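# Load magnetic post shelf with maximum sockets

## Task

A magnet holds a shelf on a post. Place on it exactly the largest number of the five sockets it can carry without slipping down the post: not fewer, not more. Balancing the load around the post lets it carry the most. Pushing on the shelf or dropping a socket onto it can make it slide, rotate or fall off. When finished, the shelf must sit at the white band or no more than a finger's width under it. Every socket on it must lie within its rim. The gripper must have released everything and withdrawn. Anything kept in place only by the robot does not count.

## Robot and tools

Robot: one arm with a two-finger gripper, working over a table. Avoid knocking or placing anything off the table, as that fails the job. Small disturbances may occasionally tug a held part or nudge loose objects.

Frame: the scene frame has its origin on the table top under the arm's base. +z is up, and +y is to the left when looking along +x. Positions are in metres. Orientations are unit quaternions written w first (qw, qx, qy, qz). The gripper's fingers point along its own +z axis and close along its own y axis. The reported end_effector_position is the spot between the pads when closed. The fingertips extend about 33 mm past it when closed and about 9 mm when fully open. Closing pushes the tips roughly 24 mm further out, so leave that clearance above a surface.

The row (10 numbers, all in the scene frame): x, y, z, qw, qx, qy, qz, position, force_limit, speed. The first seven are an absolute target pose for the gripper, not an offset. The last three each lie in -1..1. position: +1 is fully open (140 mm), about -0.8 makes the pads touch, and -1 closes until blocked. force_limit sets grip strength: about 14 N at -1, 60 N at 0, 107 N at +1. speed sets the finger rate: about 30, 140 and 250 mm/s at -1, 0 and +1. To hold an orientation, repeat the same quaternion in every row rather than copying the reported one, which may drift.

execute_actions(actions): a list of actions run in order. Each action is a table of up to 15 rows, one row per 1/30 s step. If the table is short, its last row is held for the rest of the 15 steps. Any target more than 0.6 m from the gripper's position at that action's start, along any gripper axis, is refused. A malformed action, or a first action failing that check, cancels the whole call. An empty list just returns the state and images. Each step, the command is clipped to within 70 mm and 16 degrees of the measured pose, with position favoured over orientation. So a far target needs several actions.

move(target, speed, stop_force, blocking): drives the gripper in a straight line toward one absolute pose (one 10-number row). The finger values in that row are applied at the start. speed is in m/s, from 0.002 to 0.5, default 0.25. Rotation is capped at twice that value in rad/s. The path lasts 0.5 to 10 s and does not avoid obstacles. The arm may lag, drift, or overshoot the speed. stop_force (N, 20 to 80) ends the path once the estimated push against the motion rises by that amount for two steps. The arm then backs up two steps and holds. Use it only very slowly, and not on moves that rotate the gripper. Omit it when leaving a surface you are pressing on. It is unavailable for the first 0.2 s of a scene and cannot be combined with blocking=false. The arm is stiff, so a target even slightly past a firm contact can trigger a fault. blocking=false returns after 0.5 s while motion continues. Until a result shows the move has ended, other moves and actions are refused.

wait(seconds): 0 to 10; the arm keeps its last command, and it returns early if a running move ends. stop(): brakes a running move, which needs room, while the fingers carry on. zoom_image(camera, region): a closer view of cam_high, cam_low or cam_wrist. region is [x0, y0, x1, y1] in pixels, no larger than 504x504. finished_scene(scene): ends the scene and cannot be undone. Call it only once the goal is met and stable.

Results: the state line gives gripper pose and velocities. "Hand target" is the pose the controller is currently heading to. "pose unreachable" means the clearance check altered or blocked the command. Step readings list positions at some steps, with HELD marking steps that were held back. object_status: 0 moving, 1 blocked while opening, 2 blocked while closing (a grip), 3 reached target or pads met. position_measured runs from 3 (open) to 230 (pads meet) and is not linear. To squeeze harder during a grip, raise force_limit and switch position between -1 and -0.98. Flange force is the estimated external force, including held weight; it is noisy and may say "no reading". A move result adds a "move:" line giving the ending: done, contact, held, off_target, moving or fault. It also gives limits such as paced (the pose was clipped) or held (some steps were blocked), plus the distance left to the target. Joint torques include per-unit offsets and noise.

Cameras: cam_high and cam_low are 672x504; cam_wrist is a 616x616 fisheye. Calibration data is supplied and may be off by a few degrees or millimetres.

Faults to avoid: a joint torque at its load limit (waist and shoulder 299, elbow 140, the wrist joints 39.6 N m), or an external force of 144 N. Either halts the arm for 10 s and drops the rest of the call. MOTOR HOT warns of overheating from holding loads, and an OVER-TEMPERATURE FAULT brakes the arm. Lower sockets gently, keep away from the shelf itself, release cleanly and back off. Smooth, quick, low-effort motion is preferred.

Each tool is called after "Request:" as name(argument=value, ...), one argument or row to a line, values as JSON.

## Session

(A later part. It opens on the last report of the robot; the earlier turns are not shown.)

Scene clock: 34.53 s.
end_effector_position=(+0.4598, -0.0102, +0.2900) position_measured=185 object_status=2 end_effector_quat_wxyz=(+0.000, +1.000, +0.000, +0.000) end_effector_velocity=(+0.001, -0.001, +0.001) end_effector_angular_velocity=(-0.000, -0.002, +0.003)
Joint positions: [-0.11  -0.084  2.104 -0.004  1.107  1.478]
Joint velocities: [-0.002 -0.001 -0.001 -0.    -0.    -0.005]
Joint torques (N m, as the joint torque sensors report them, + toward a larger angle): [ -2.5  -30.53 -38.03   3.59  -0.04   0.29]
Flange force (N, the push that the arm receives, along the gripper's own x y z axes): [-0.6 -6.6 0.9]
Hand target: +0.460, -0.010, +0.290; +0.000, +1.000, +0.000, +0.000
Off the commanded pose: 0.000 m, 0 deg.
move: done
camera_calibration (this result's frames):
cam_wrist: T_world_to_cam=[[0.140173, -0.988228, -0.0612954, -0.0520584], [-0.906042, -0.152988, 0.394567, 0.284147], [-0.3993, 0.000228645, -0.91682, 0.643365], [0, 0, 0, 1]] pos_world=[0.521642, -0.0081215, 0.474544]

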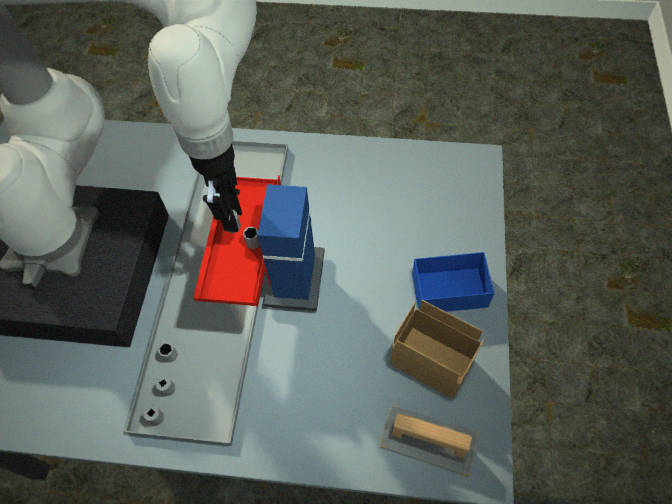

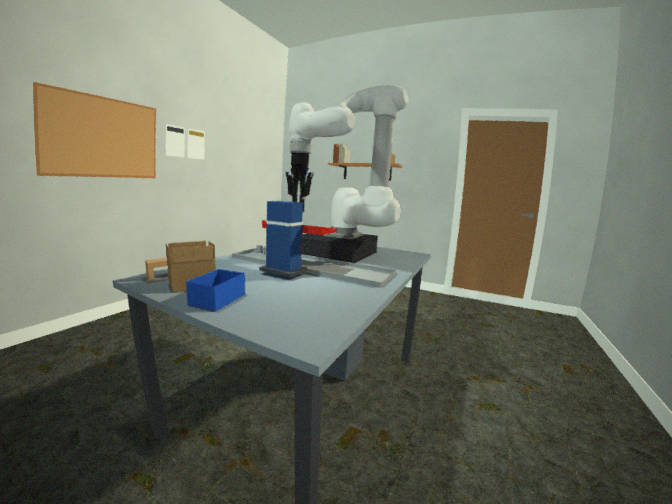

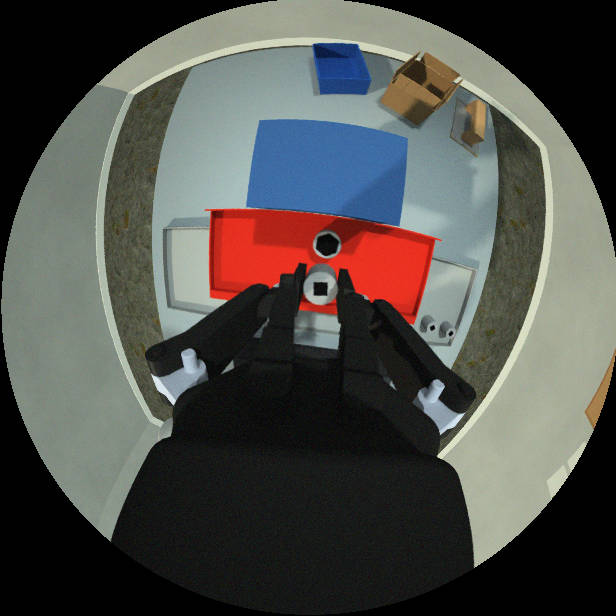

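Request:
move(
  target=[0.461,-0.008,0.233,0,1,0,0,-1,-0.6,0],
  speed=0.03,
)

Request:
move(
  target=[0.461,-0.008,0.233,0,1,0,0,-0.15,-0.6,-0.5],
)

Request:
move(
  target=[0.461,-0.008,0.29,0,1,0,0,-0.15,-0.6,0],
)

Scene clock: 39.53 s.
end_effector_position=(+0.4611, -0.0080, +0.2331) position_measured=185 object_status=2 end_effector_quat_wxyz=(+0.000, +1.000, -0.000, -0.000) end_effector_velocity=(-0.000, +0.000, -0.002) end_effector_angular_velocity=(+0.000, +0.001, -0.001)
Joint positions: [-0.105 -0.027  2.168 -0.003  0.987  1.483]
Joint velocities: [ 0.     0.002  0.002  0.    -0.003  0.001]
Joint torques (N m, as the joint torque sensors report them, + toward a larger angle): [ -0.39 -33.75 -35.71   3.44  -0.28   0.11]
Flange force (N, the push that the arm receives, along the gripper's own x y z axes): [-0.6 -1.8 0.8]
Hand target: +0.461, -0.008, +0.233; +0.000, +1.000, -0.000, -0.000
Off the commanded pose: 0.000 m, 0 deg.
move: done
camera_calibration (this result's frames):
cam_wrist: T_world_to_cam=[[0.140054, -0.988214, -0.0617913, -0.0533647], [-0.905855, -0.153078, 0.39496, 0.307977], [-0.399764, 0.000658197, -0.916618, 0.591811], [0, 0, 0, 1]] pos_world=[0.523041, -0.00598076, 0.417529]

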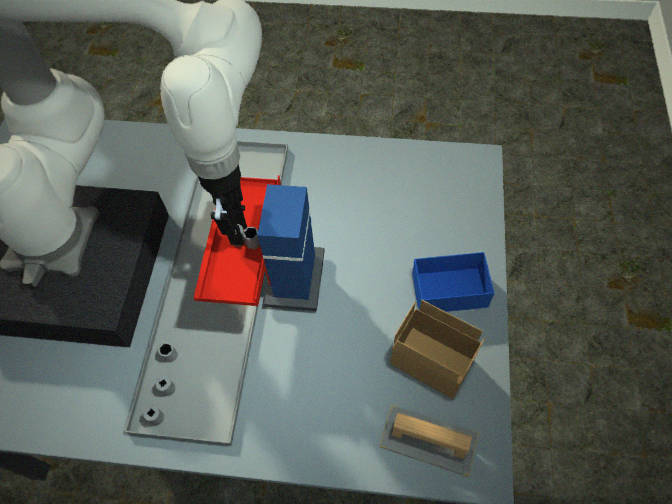

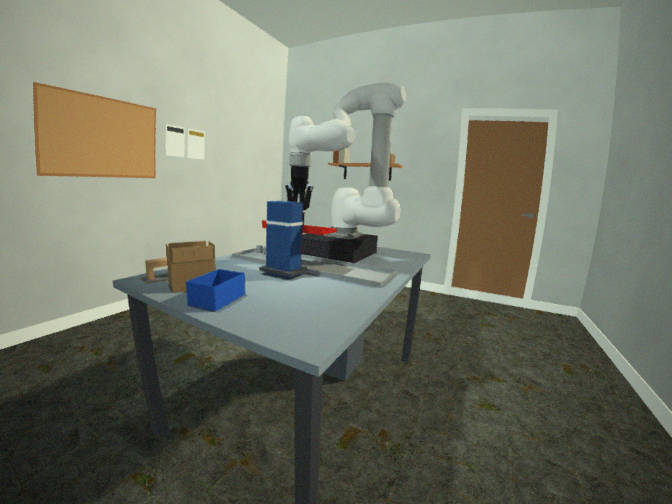

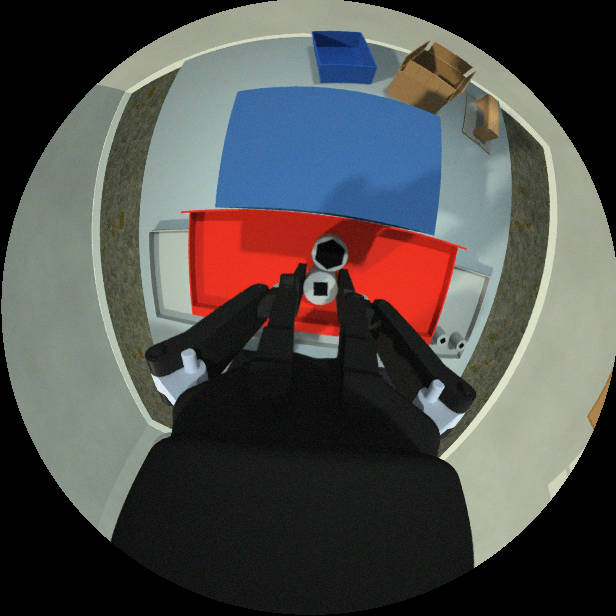

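Scene clock: 40.23 s.
end_effector_position=(+0.4610, -0.0080, +0.2329) position_measured=148 object_status=3 end_effector_quat_wxyz=(-0.000, +1.000, -0.000, -0.000) end_effector_velocity=(-0.000, -0.000, -0.001) end_effector_angular_velocity=(-0.001, +0.002, +0.001)
Joint positions: [-0.105 -0.027  2.169 -0.003  0.987  1.483]
Joint velocities: [-0.     0.001  0.    -0.001 -0.    -0.001]
Joint torques (N m, as the joint torque sensors report them, + toward a larger angle): [ -0.47 -32.35 -34.99   3.5   -0.01   0.18]
Flange force (N, the push that the arm receives, along the gripper's own x y z axes): [-2.0 -2.1 -0.7]
Hand target: +0.461, -0.008, +0.233; +0.000, +1.000, -0.000, -0.000
Off the commanded pose: 0.000 m, 0 deg.
move: done
camera_calibration (this result's frames):
cam_wrist: T_world_to_cam=[[0.140074, -0.988207, -0.0618502, -0.0533289], [-0.905795, -0.15312, 0.395082, 0.307874], [-0.399894, 0.000682944, -0.916561, 0.591709], [0, 0, 0, 1]] pos_world=[0.522961, -0.00596261, 0.417404]

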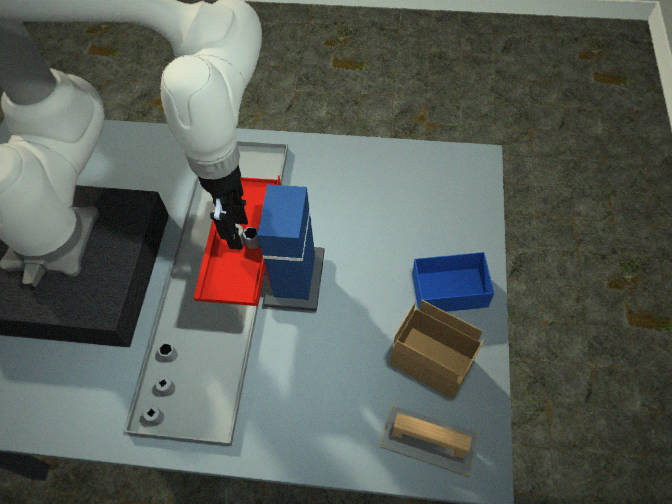

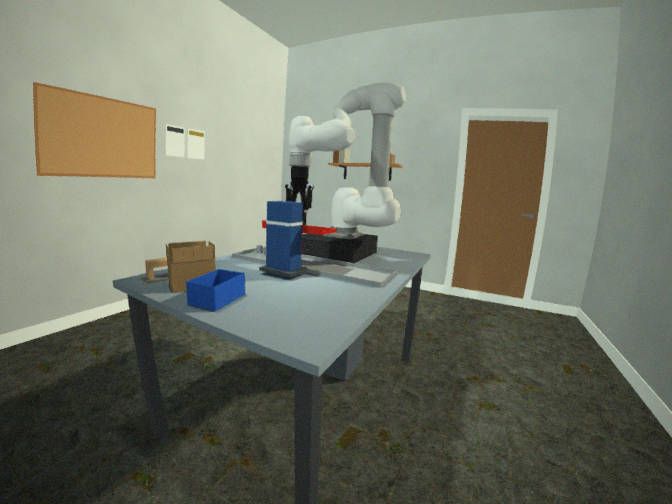

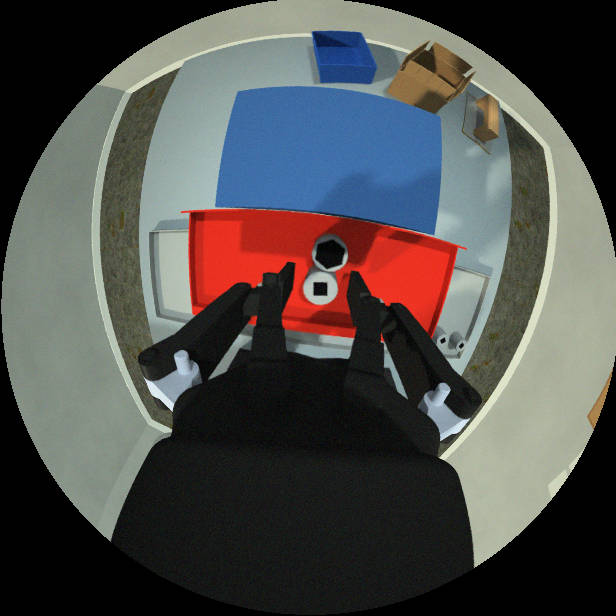

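Scene clock: 41.03 s.
end_effector_position=(+0.4609, -0.0080, +0.2899) position_measured=148 object_status=3 end_effector_quat_wxyz=(-0.000, +1.000, +0.000, -0.000) end_effector_velocity=(+0.000, +0.001, +0.002) end_effector_angular_velocity=(-0.000, -0.002, +0.002)
Joint positions: [-0.105 -0.082  2.103 -0.003  1.107  1.483]
Joint velocities: [ 0.001 -0.003 -0.002 -0.     0.003 -0.   ]
Joint torques (N m, as the joint torque sensors report them, + toward a larger angle): [ -1.06 -28.82 -37.67   3.61  -0.42   0.1 ]
Flange force (N, the push that the arm receives, along the gripper's own x y z axes): [-3.1 -3.5 -1.6]
Hand target: +0.461, -0.008, +0.290; -0.000, +1.000, +0.000, +0.000
Off the commanded pose: 0.000 m, 0 deg.
move: done
camera_calibration (this result's frames):
cam_wrist: T_world_to_cam=[[0.140162, -0.988194, -0.0618585, -0.0498028], [-0.905835, -0.153204, 0.394957, 0.285325], [-0.399771, 0.000675805, -0.916615, 0.643872], [0, 0, 0, 1]] pos_world=[0.52284, -0.00593714, 0.474411]

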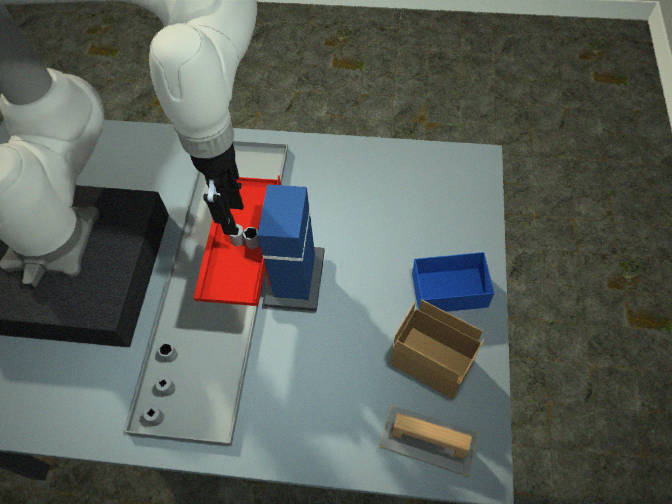

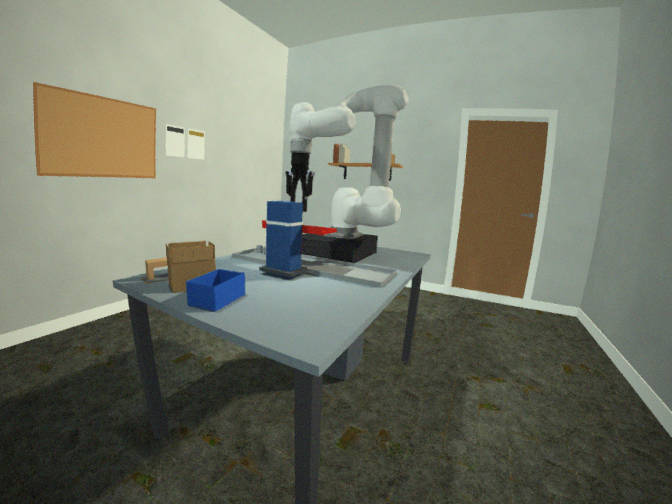

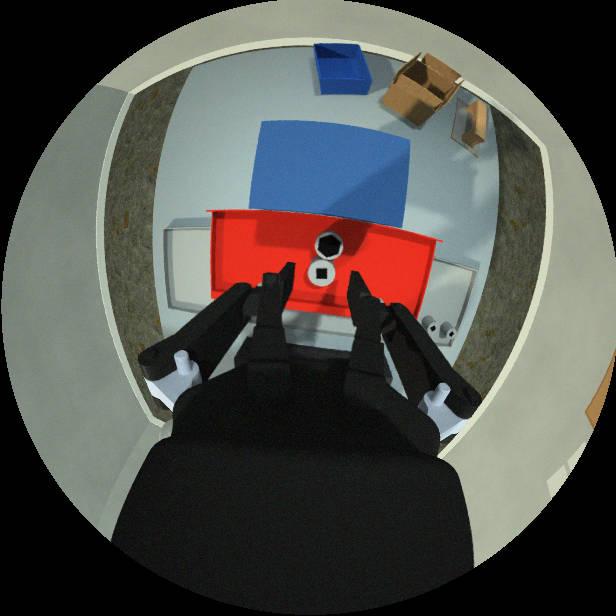

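Request:
move(
  target=[0.317,-0.215,0.27,0,1,0,0,-0.15,-0.6,0],
)

Request:
move(
  target=[0.317,-0.215,0.055,0,1,0,0,-0.15,-0.6,0],
  speed=0.15,
)

Request:
move(
  target=[0.317,-0.215,0.055,0,1,0,0,-1,-0.6,0],
)

Request:
move(
  target=[0.317,-0.215,0.29,0,1,0,0,-1,-0.6,0],
)

Request:
move(
  target=[0.432,0.022,0.29,0,1,0,0,-1,-0.6,0],
)

Request:
move(
  target=[0.432,0.022,0.25,0,1,0,0,-1,-0.6,0],
  speed=0.04,
)

Scene clock: 47.73 s.
end_effector_position=(+0.3168, -0.2150, +0.2700) position_measured=148 object_status=3 end_effector_quat_wxyz=(+0.000, +1.000, +0.000, +0.000) end_effector_velocity=(+0.000, -0.001, +0.001) end_effector_angular_velocity=(-0.001, -0.002, +0.000)
Joint positions: [-0.709 -0.2    2.243  0.006  1.086  0.875]
Joint velocities: [-0.003 -0.001 -0.001  0.001 -0.    -0.003]
Joint torques (N m, as the joint torque sensors report them, + toward a larger angle): [  1.07 -19.83 -37.31   3.68  -0.05   0.53]
Flange force (N, the push that the arm receives, along the gripper's own x y z axes): [0.2 3.6 2.0]
Hand target: +0.317, -0.215, +0.270; +0.000, +1.000, +0.000, +0.000
Off the commanded pose: 0.000 m, 0 deg.
move: done
camera_calibration (this result's frames):
cam_wrist: T_world_to_cam=[[0.140132, -0.988241, -0.0611822, -0.235586], [-0.905896, -0.152906, 0.394932, 0.131069], [-0.399643, 0.0000822172, -0.916671, 0.56798], [0, 0, 0, 1]] pos_world=[0.378738, -0.212821, 0.454474]

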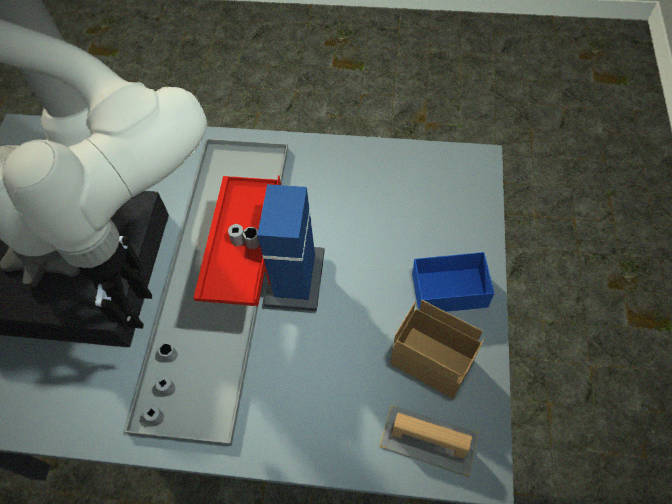

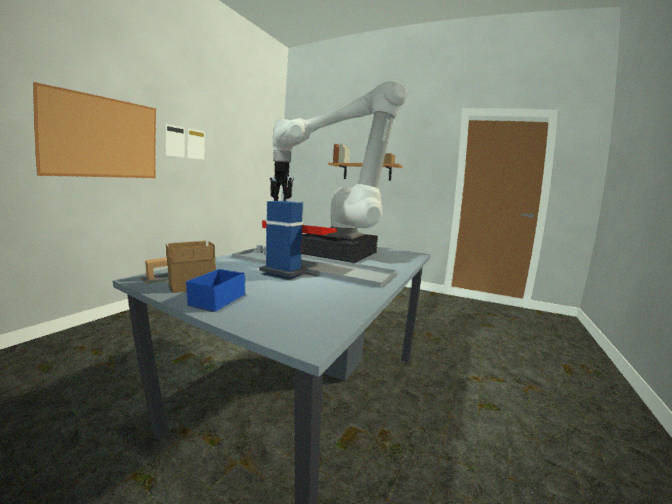

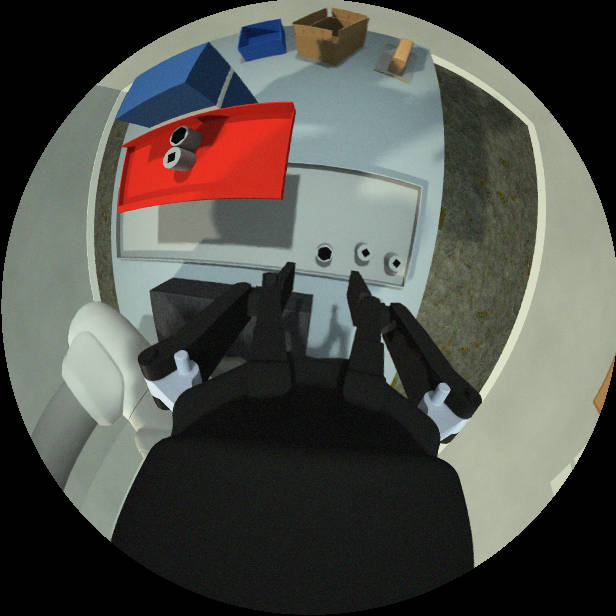

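Scene clock: 49.60 s.
end_effector_position=(+0.3172, -0.2153, +0.0548) position_measured=148 object_status=3 end_effector_quat_wxyz=(+0.000, +1.000, -0.000, -0.000) end_effector_velocity=(+0.000, -0.001, -0.001) end_effector_angular_velocity=(-0.001, -0.001, -0.001)
Joint positions: [-0.706  0.137  2.452  0.01   0.54   0.872]
Joint velocities: [-0.001  0.001  0.    -0.    -0.003  0.   ]
Joint torques (N m, as the joint torque sensors report them, + toward a larger angle): [ -2.02 -38.62 -21.51   2.1   -0.39   0.06]
Flange force (N, the push that the arm receives, along the gripper's own x y z axes): [5.4 -3.4 2.3]
Hand target: +0.317, -0.215, +0.055; +0.000, +1.000, -0.000, -0.000
Off the commanded pose: 0.000 m, 0 deg.
move: done
camera_calibration (this result's frames):
cam_wrist: T_world_to_cam=[[0.139907, -0.988241, -0.0616843, -0.249016], [-0.905837, -0.1529, 0.39507, 0.216352], [-0.399857, 0.000602896, -0.916578, 0.371107], [0, 0, 0, 1]] pos_world=[0.379208, -0.213231, 0.239313]

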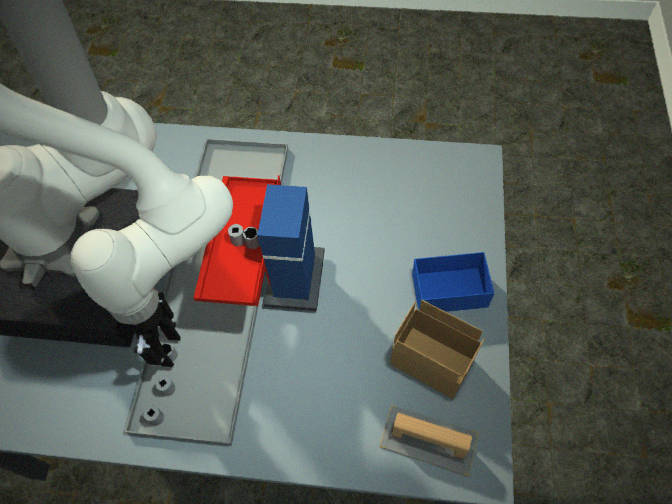

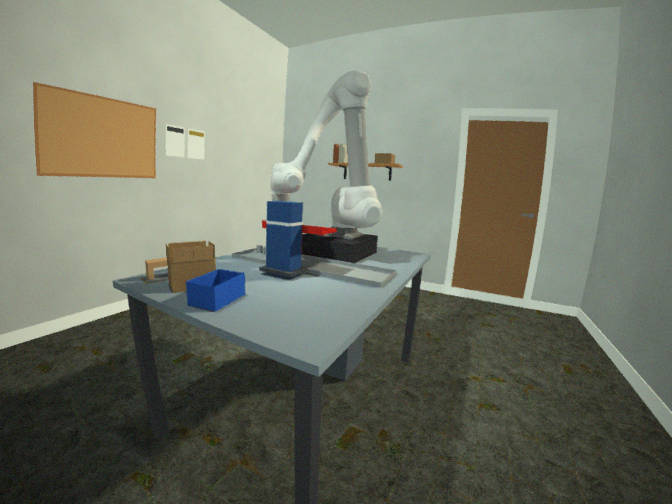

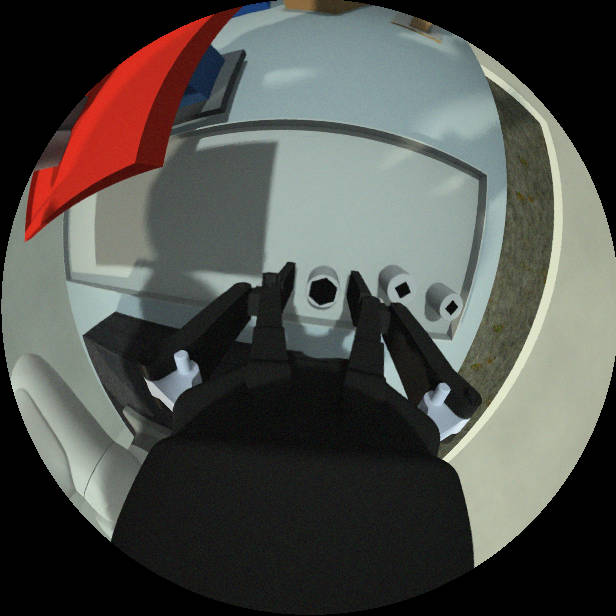

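Scene clock: 50.30 s.
end_effector_position=(+0.3170, -0.2150, +0.0550) position_measured=185 object_status=2 end_effector_quat_wxyz=(-0.000, +1.000, +0.000, -0.000) end_effector_velocity=(-0.000, -0.000, -0.001) end_effector_angular_velocity=(+0.001, +0.001, -0.001)
Joint positions: [-0.706  0.136  2.453  0.01   0.541  0.872]
Joint velocities: [-0.     0.002 -0.     0.    -0.     0.   ]
Joint torques (N m, as the joint torque sensors report them, + toward a larger angle): [ -0.48 -35.77 -21.62   2.14  -0.15   0.18]
Flange force (N, the push that the arm receives, along the gripper's own x y z axes): [-0.2 -1.7 -1.9]
Hand target: +0.317, -0.215, +0.055; -0.000, +1.000, +0.000, +0.000
Off the commanded pose: 0.000 m, 0 deg.
move: done
camera_calibration (this result's frames):
cam_wrist: T_world_to_cam=[[0.14011, -0.988198, -0.061916, -0.248692], [-0.905806, -0.153179, 0.395033, 0.21603], [-0.399856, 0.000735752, -0.916578, 0.371126], [0, 0, 0, 1]] pos_world=[0.378922, -0.212939, 0.239429]

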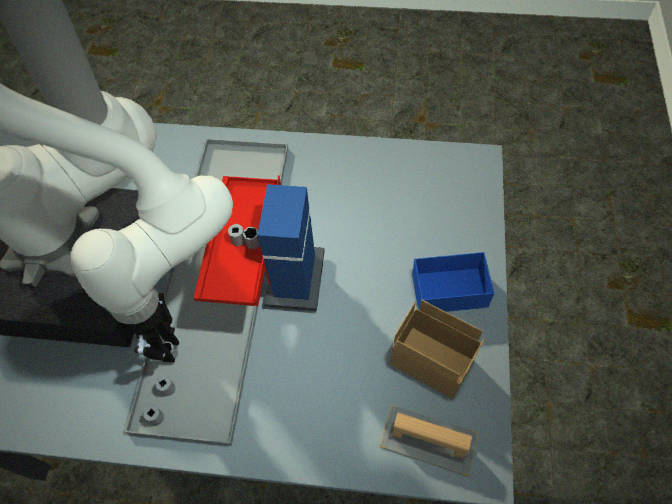

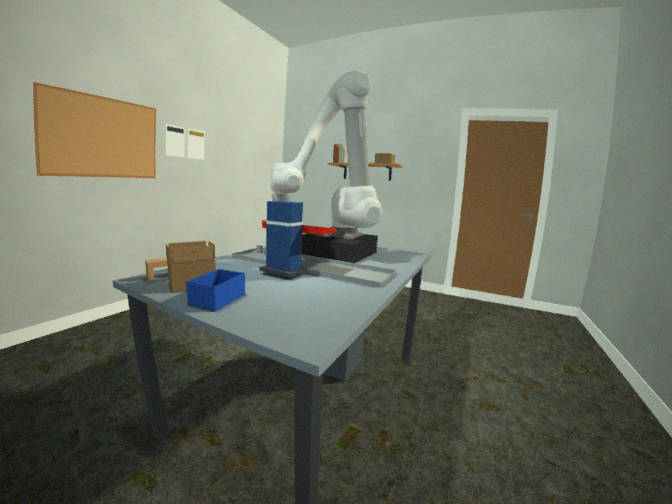

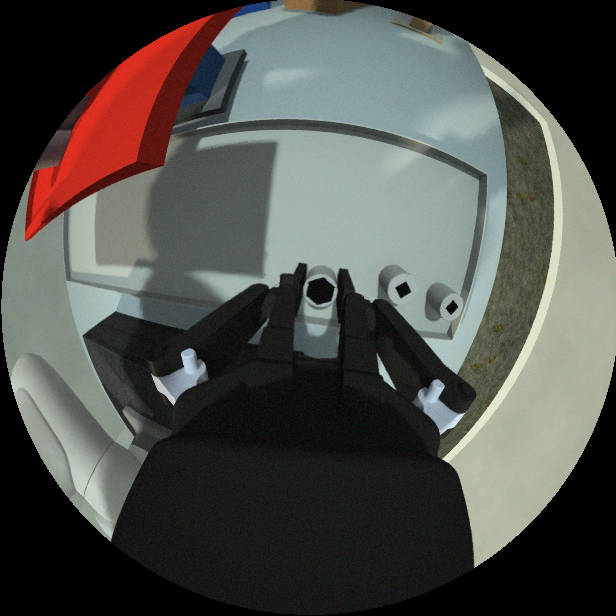

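Scene clock: 51.73 s.
end_effector_position=(+0.3167, -0.2147, +0.2902) position_measured=185 object_status=2 end_effector_quat_wxyz=(-0.000, +1.000, +0.000, +0.000) end_effector_velocity=(-0.000, -0.000, +0.001) end_effector_angular_velocity=(-0.000, -0.000, -0.001)
Joint positions: [-0.709 -0.219  2.217  0.006  1.131  0.875]
Joint velocities: [-0.001 -0.002 -0.001  0.     0.003  0.   ]
Joint torques (N m, as the joint torque sensors report them, + toward a larger angle): [  0.43 -16.17 -37.47   3.73  -0.23  -0.02]
Flange force (N, the push that the arm receives, along the gripper's own x y z axes): [-0.5 -0.5 -0.9]
Hand target: +0.317, -0.215, +0.290; -0.000, +1.000, +0.000, +0.000
Off the commanded pose: 0.000 m, 0 deg.
move: done
camera_calibration (this result's frames):
cam_wrist: T_world_to_cam=[[0.14034, -0.988164, -0.0619391, -0.233883], [-0.905848, -0.153399, 0.394853, 0.122953], [-0.399681, 0.000693848, -0.916654, 0.58656], [0, 0, 0, 1]] pos_world=[0.378636, -0.212661, 0.474638]

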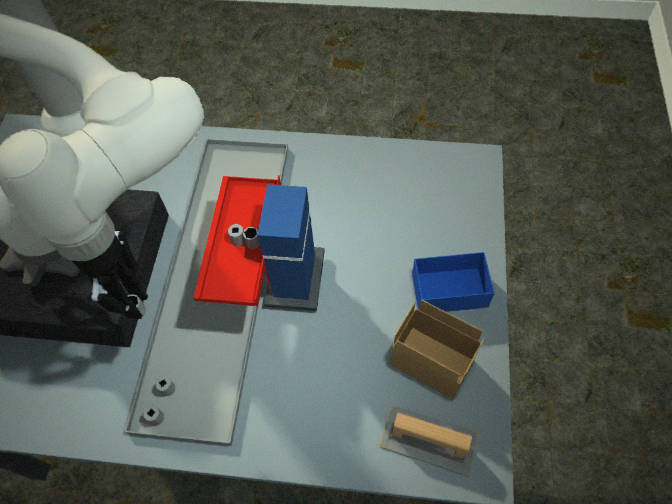

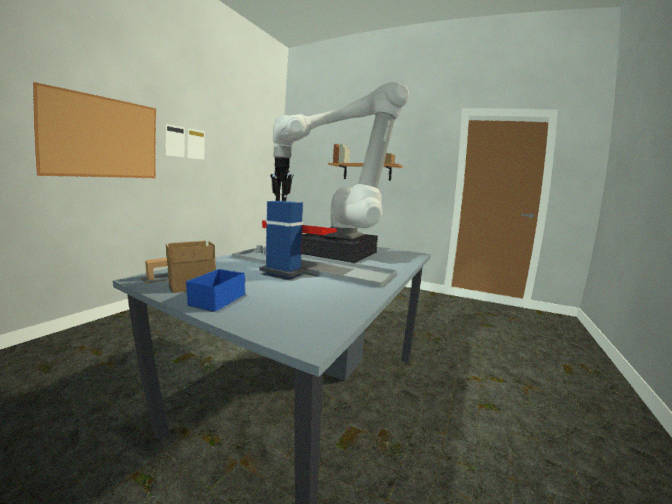

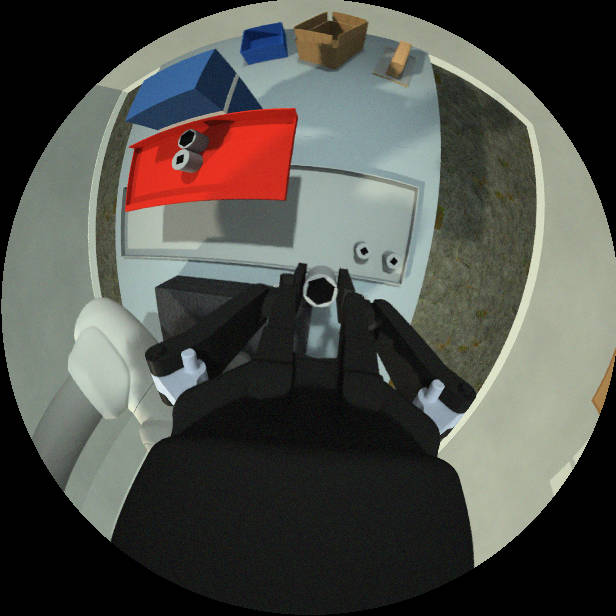

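Scene clock: 53.27 s.
end_effector_position=(+0.4322, +0.0220, +0.2900) position_measured=185 object_status=2 end_effector_quat_wxyz=(-0.000, +1.000, -0.000, -0.000) end_effector_velocity=(+0.001, +0.001, +0.001) end_effector_angular_velocity=(-0.001, -0.001, +0.001)
Joint positions: [-0.041 -0.129  2.145 -0.003  1.113  1.547]
Joint velocities: [ 0.004  0.    -0.002 -0.001 -0.     0.004]
Joint torques (N m, as the joint torque sensors report them, + toward a larger angle): [  0.45 -26.74 -37.73   3.82  -0.31   0.25]
Flange force (N, the push that the arm receives, along the gripper's own x y z axes): [1.5 0.4 0.9]
Hand target: +0.432, +0.022, +0.290; -0.000, +1.000, -0.000, -0.000
Off the commanded pose: 0.000 m, 0 deg.
move: done
camera_calibration (this result's frames):
cam_wrist: T_world_to_cam=[[0.14007, -0.988171, -0.062432, -0.0159427], [-0.905814, -0.153349, 0.39495, 0.263865], [-0.399853, 0.0012309, -0.916579, 0.632469], [0, 0, 0, 1]] pos_world=[0.49414, 0.0239309, 0.474499]

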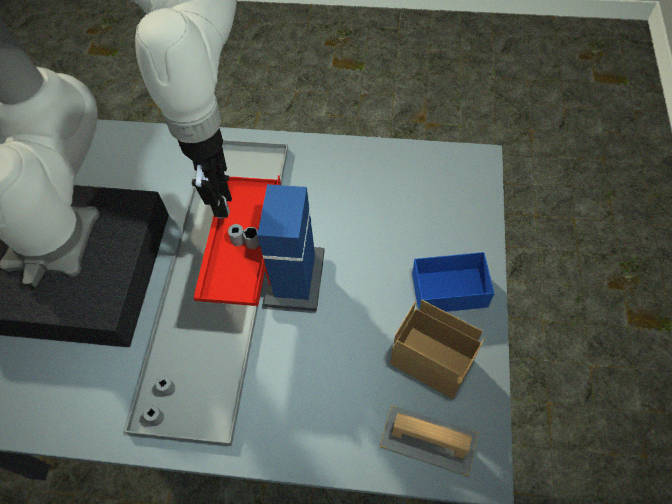

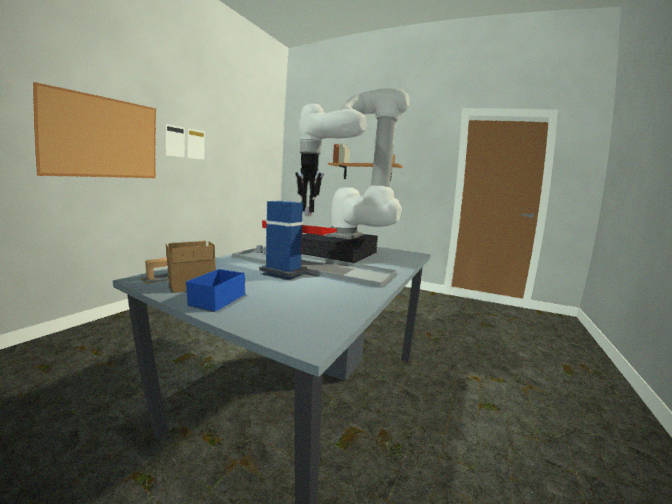

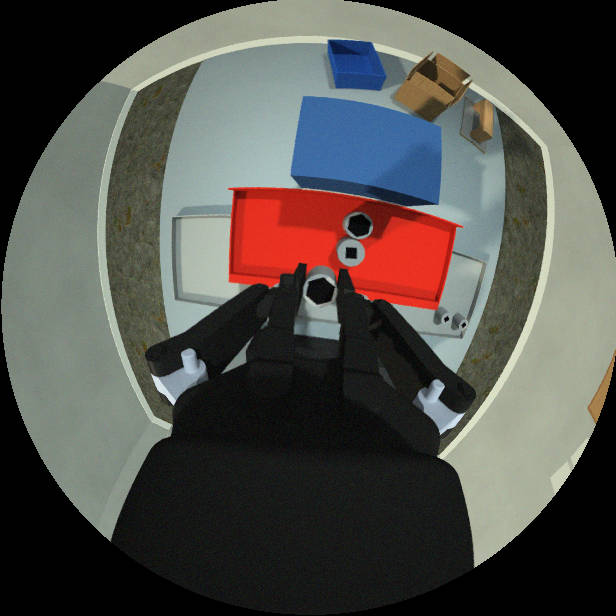

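Scene clock: 54.57 s.
end_effector_position=(+0.4321, +0.0220, +0.2500) position_measured=185 object_status=2 end_effector_quat_wxyz=(+0.000, +1.000, -0.000, +0.000) end_effector_velocity=(+0.000, -0.001, -0.001) end_effector_angular_velocity=(-0.001, +0.000, +0.000)
Joint positions: [-0.041 -0.092  2.194 -0.004  1.026  1.548]
Joint velocities: [-0.001  0.001  0.001 -0.001 -0.002 -0.   ]
Joint torques (N m, as the joint torque sensors report them, + toward a larger angle): [  0.25 -27.71 -36.24   3.3   -0.23   0.14]
Flange force (N, the push that the arm receives, along the gripper's own x y z axes): [-0.3 -0.2 0.4]
Hand target: +0.432, +0.022, +0.250; +0.000, +1.000, -0.000, -0.000
Off the commanded pose: 0.000 m, 0 deg.
move: done
camera_calibration (this result's frames):
cam_wrist: T_world_to_cam=[[0.140028, -0.988217, -0.0617996, -0.0185904], [-0.905861, -0.153058, 0.394954, 0.279564], [-0.399759, 0.000677272, -0.91662, 0.595765], [0, 0, 0, 1]] pos_world=[0.494012, 0.0240145, 0.434526]

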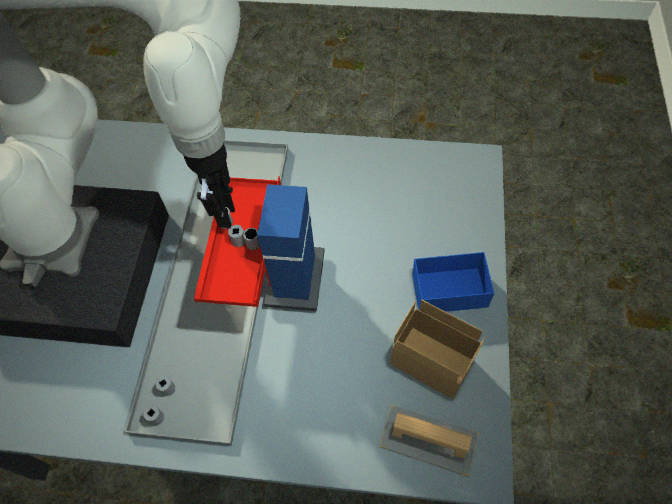

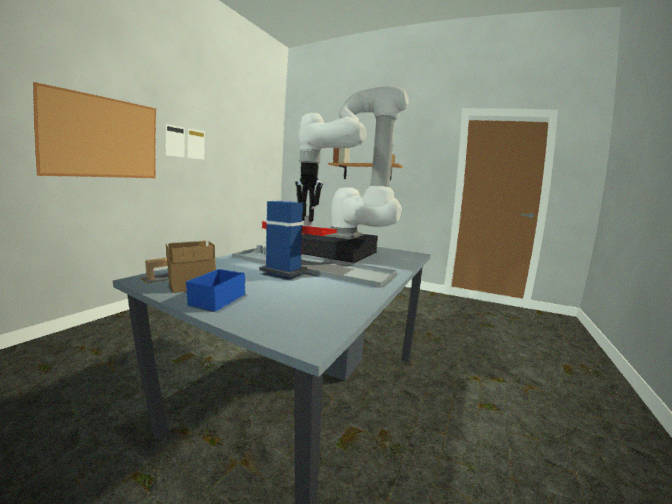

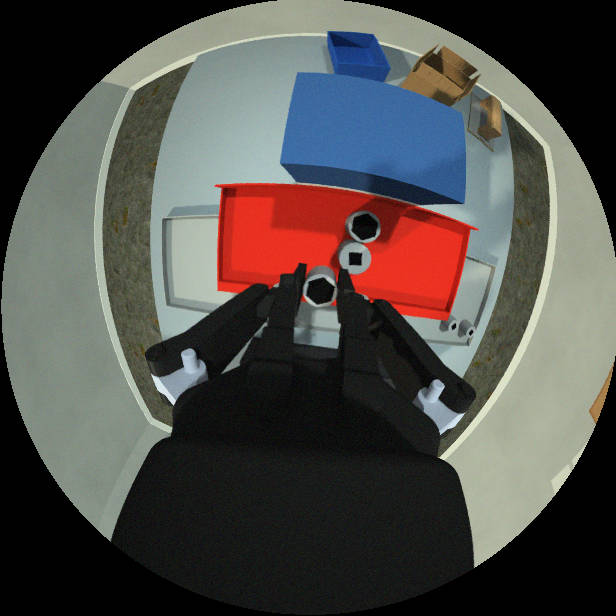

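Request:
move(
  target=[0.436,0.02,0.265,0,0.924,-0.383,0,-1,-0.6,0],
)

Request:
move(
  target=[0.436,0.02,0.24,0,0.924,-0.383,0,-1,-0.6,0],
  speed=0.02,
)

Request:
zoom_image(
  camera="cam_low",
  region=[250,190,350,250],
)

Scene clock: 60.17 s.
end_effector_position=(+0.4360, +0.0200, +0.2650) position_measured=185 object_status=2 end_effector_quat_wxyz=(-0.000, +0.924, -0.383, +0.000) end_effector_velocity=(+0.000, +0.001, +0.001) end_effector_angular_velocity=(-0.001, -0.002, -0.002)
Joint positions: [-0.045 -0.101  2.17  -0.004  1.058  2.329]
Joint velocities: [ 0.003 -0.002 -0.001 -0.001  0.     0.005]
Joint torques (N m, as the joint torque sensors report them, + toward a larger angle): [ -2.86 -27.58 -35.83   3.32  -0.24   0.45]
Flange force (N, the push that the arm receives, along the gripper's own x y z axes): [-4.9 -5.9 -1.3]
Hand target: +0.436, +0.020, +0.265; -0.000, +0.924, -0.383, -0.000
Off the commanded pose: 0.000 m, 0 deg.
move: done
camera_calibration (this result's frames):
cam_wrist: T_world_to_cam=[[-0.599879, -0.797693, -0.0619003, 0.298596], [-0.748707, 0.532392, 0.394964, 0.194678], [-0.282104, 0.283276, -0.916609, 0.554109], [0, 0, 0, 1]] pos_world=[0.481195, -0.0224225, 0.449494]

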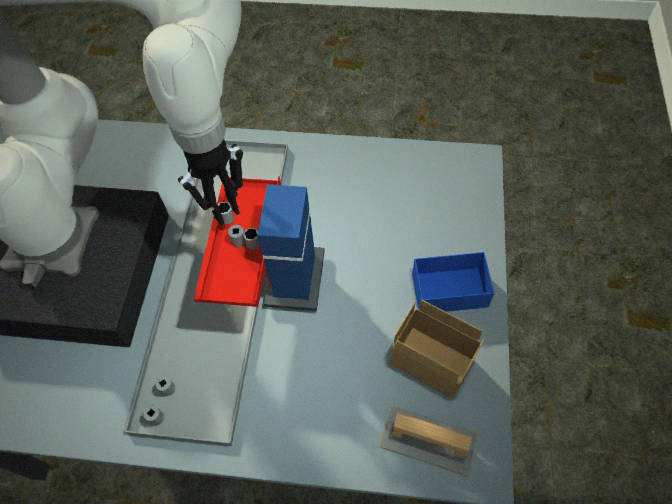

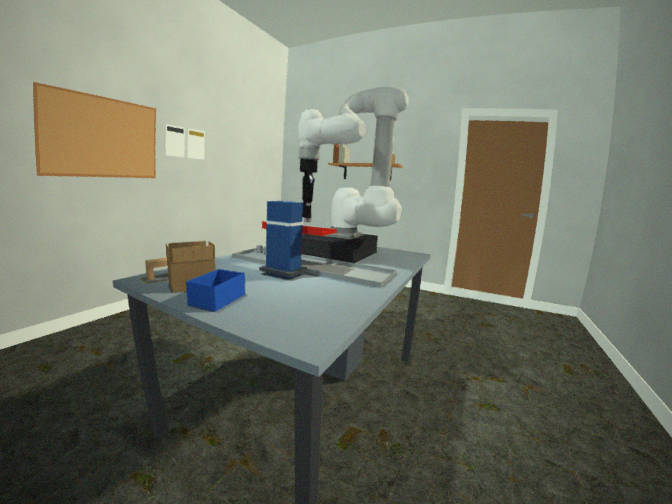

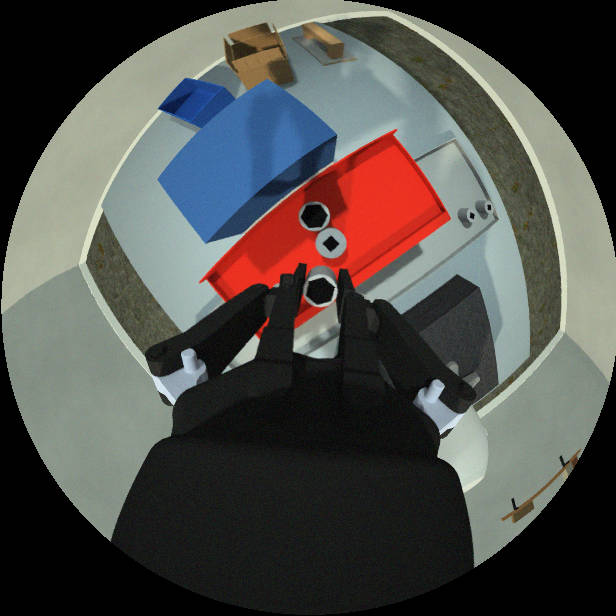

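Scene clock: 61.67 s.
end_effector_position=(+0.4360, +0.0200, +0.2400) position_measured=185 object_status=2 end_effector_quat_wxyz=(+0.000, +0.924, -0.383, +0.000) end_effector_velocity=(-0.000, +0.000, -0.001) end_effector_angular_velocity=(-0.000, +0.000, +0.002)
Joint positions: [-0.045 -0.075  2.2   -0.004  1.004  2.33 ]
Joint velocities: [ 0.001  0.     0.002 -0.    -0.002 -0.   ]
Joint torques (N m, as the joint torque sensors report them, + toward a larger angle): [  0.17 -27.77 -36.47   3.4   -0.02   0.15]
Flange force (N, the push that the arm receives, along the gripper's own x y z axes): [-3.4 2.4 0.2]
Hand target: +0.436, +0.020, +0.240; +0.000, +0.924, -0.383, +0.000
Off the commanded pose: 0.000 m, 0 deg.
move: done
camera_calibration (this result's frames):
cam_wrist: T_world_to_cam=[[-0.600092, -0.79754, -0.0618055, 0.297198], [-0.748551, 0.532626, 0.394944, 0.204506], [-0.282064, 0.283267, -0.916624, 0.531211], [0, 0, 0, 1]] pos_world=[0.481265, -0.0223727, 0.424521]

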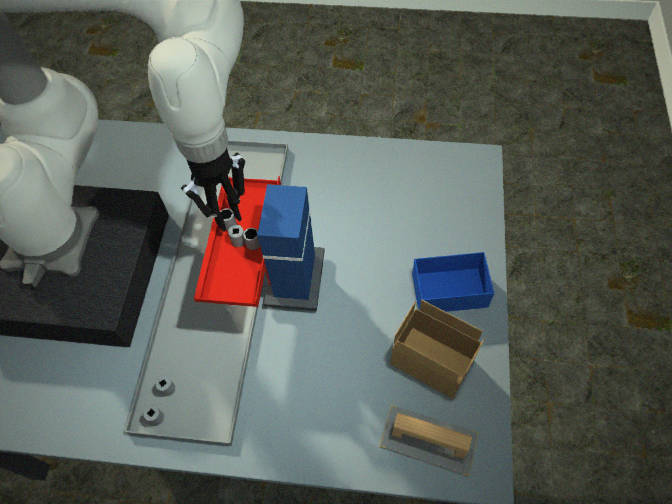

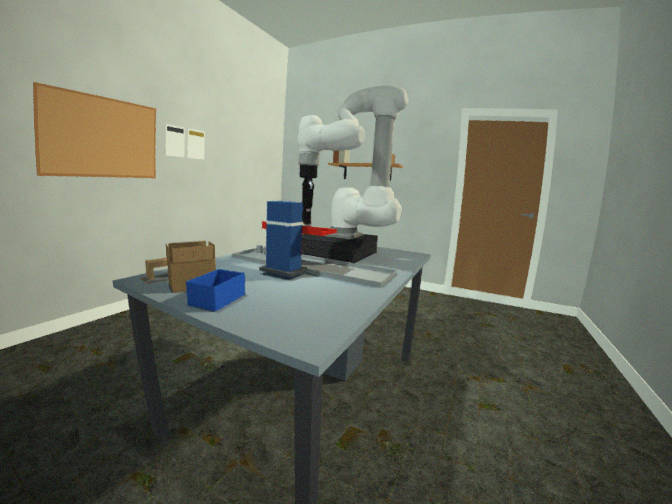

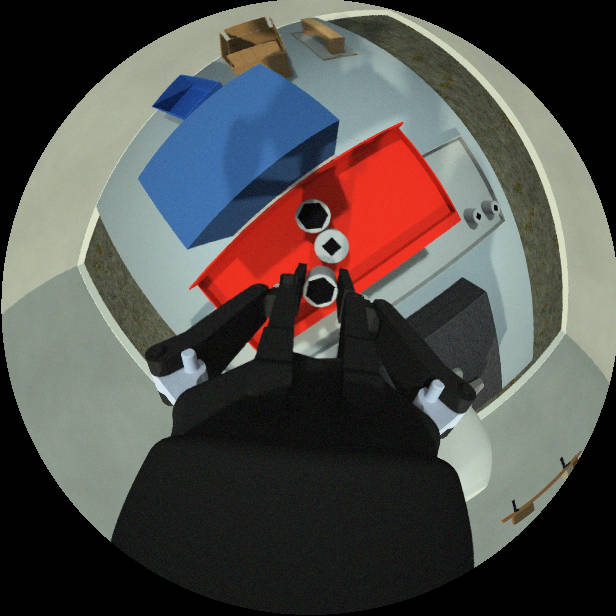

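Region (250, 190, 350, 250) of cam_low's 672x504 image, scaled by 5.040, with more detail than that image has; it fills the top 302 rows of this view, and the rest is white.

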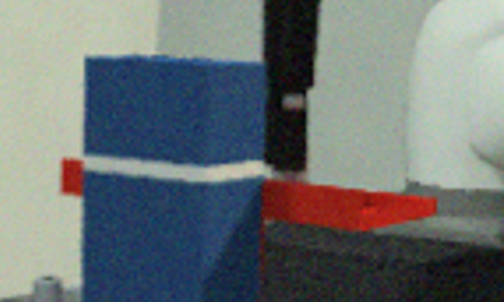

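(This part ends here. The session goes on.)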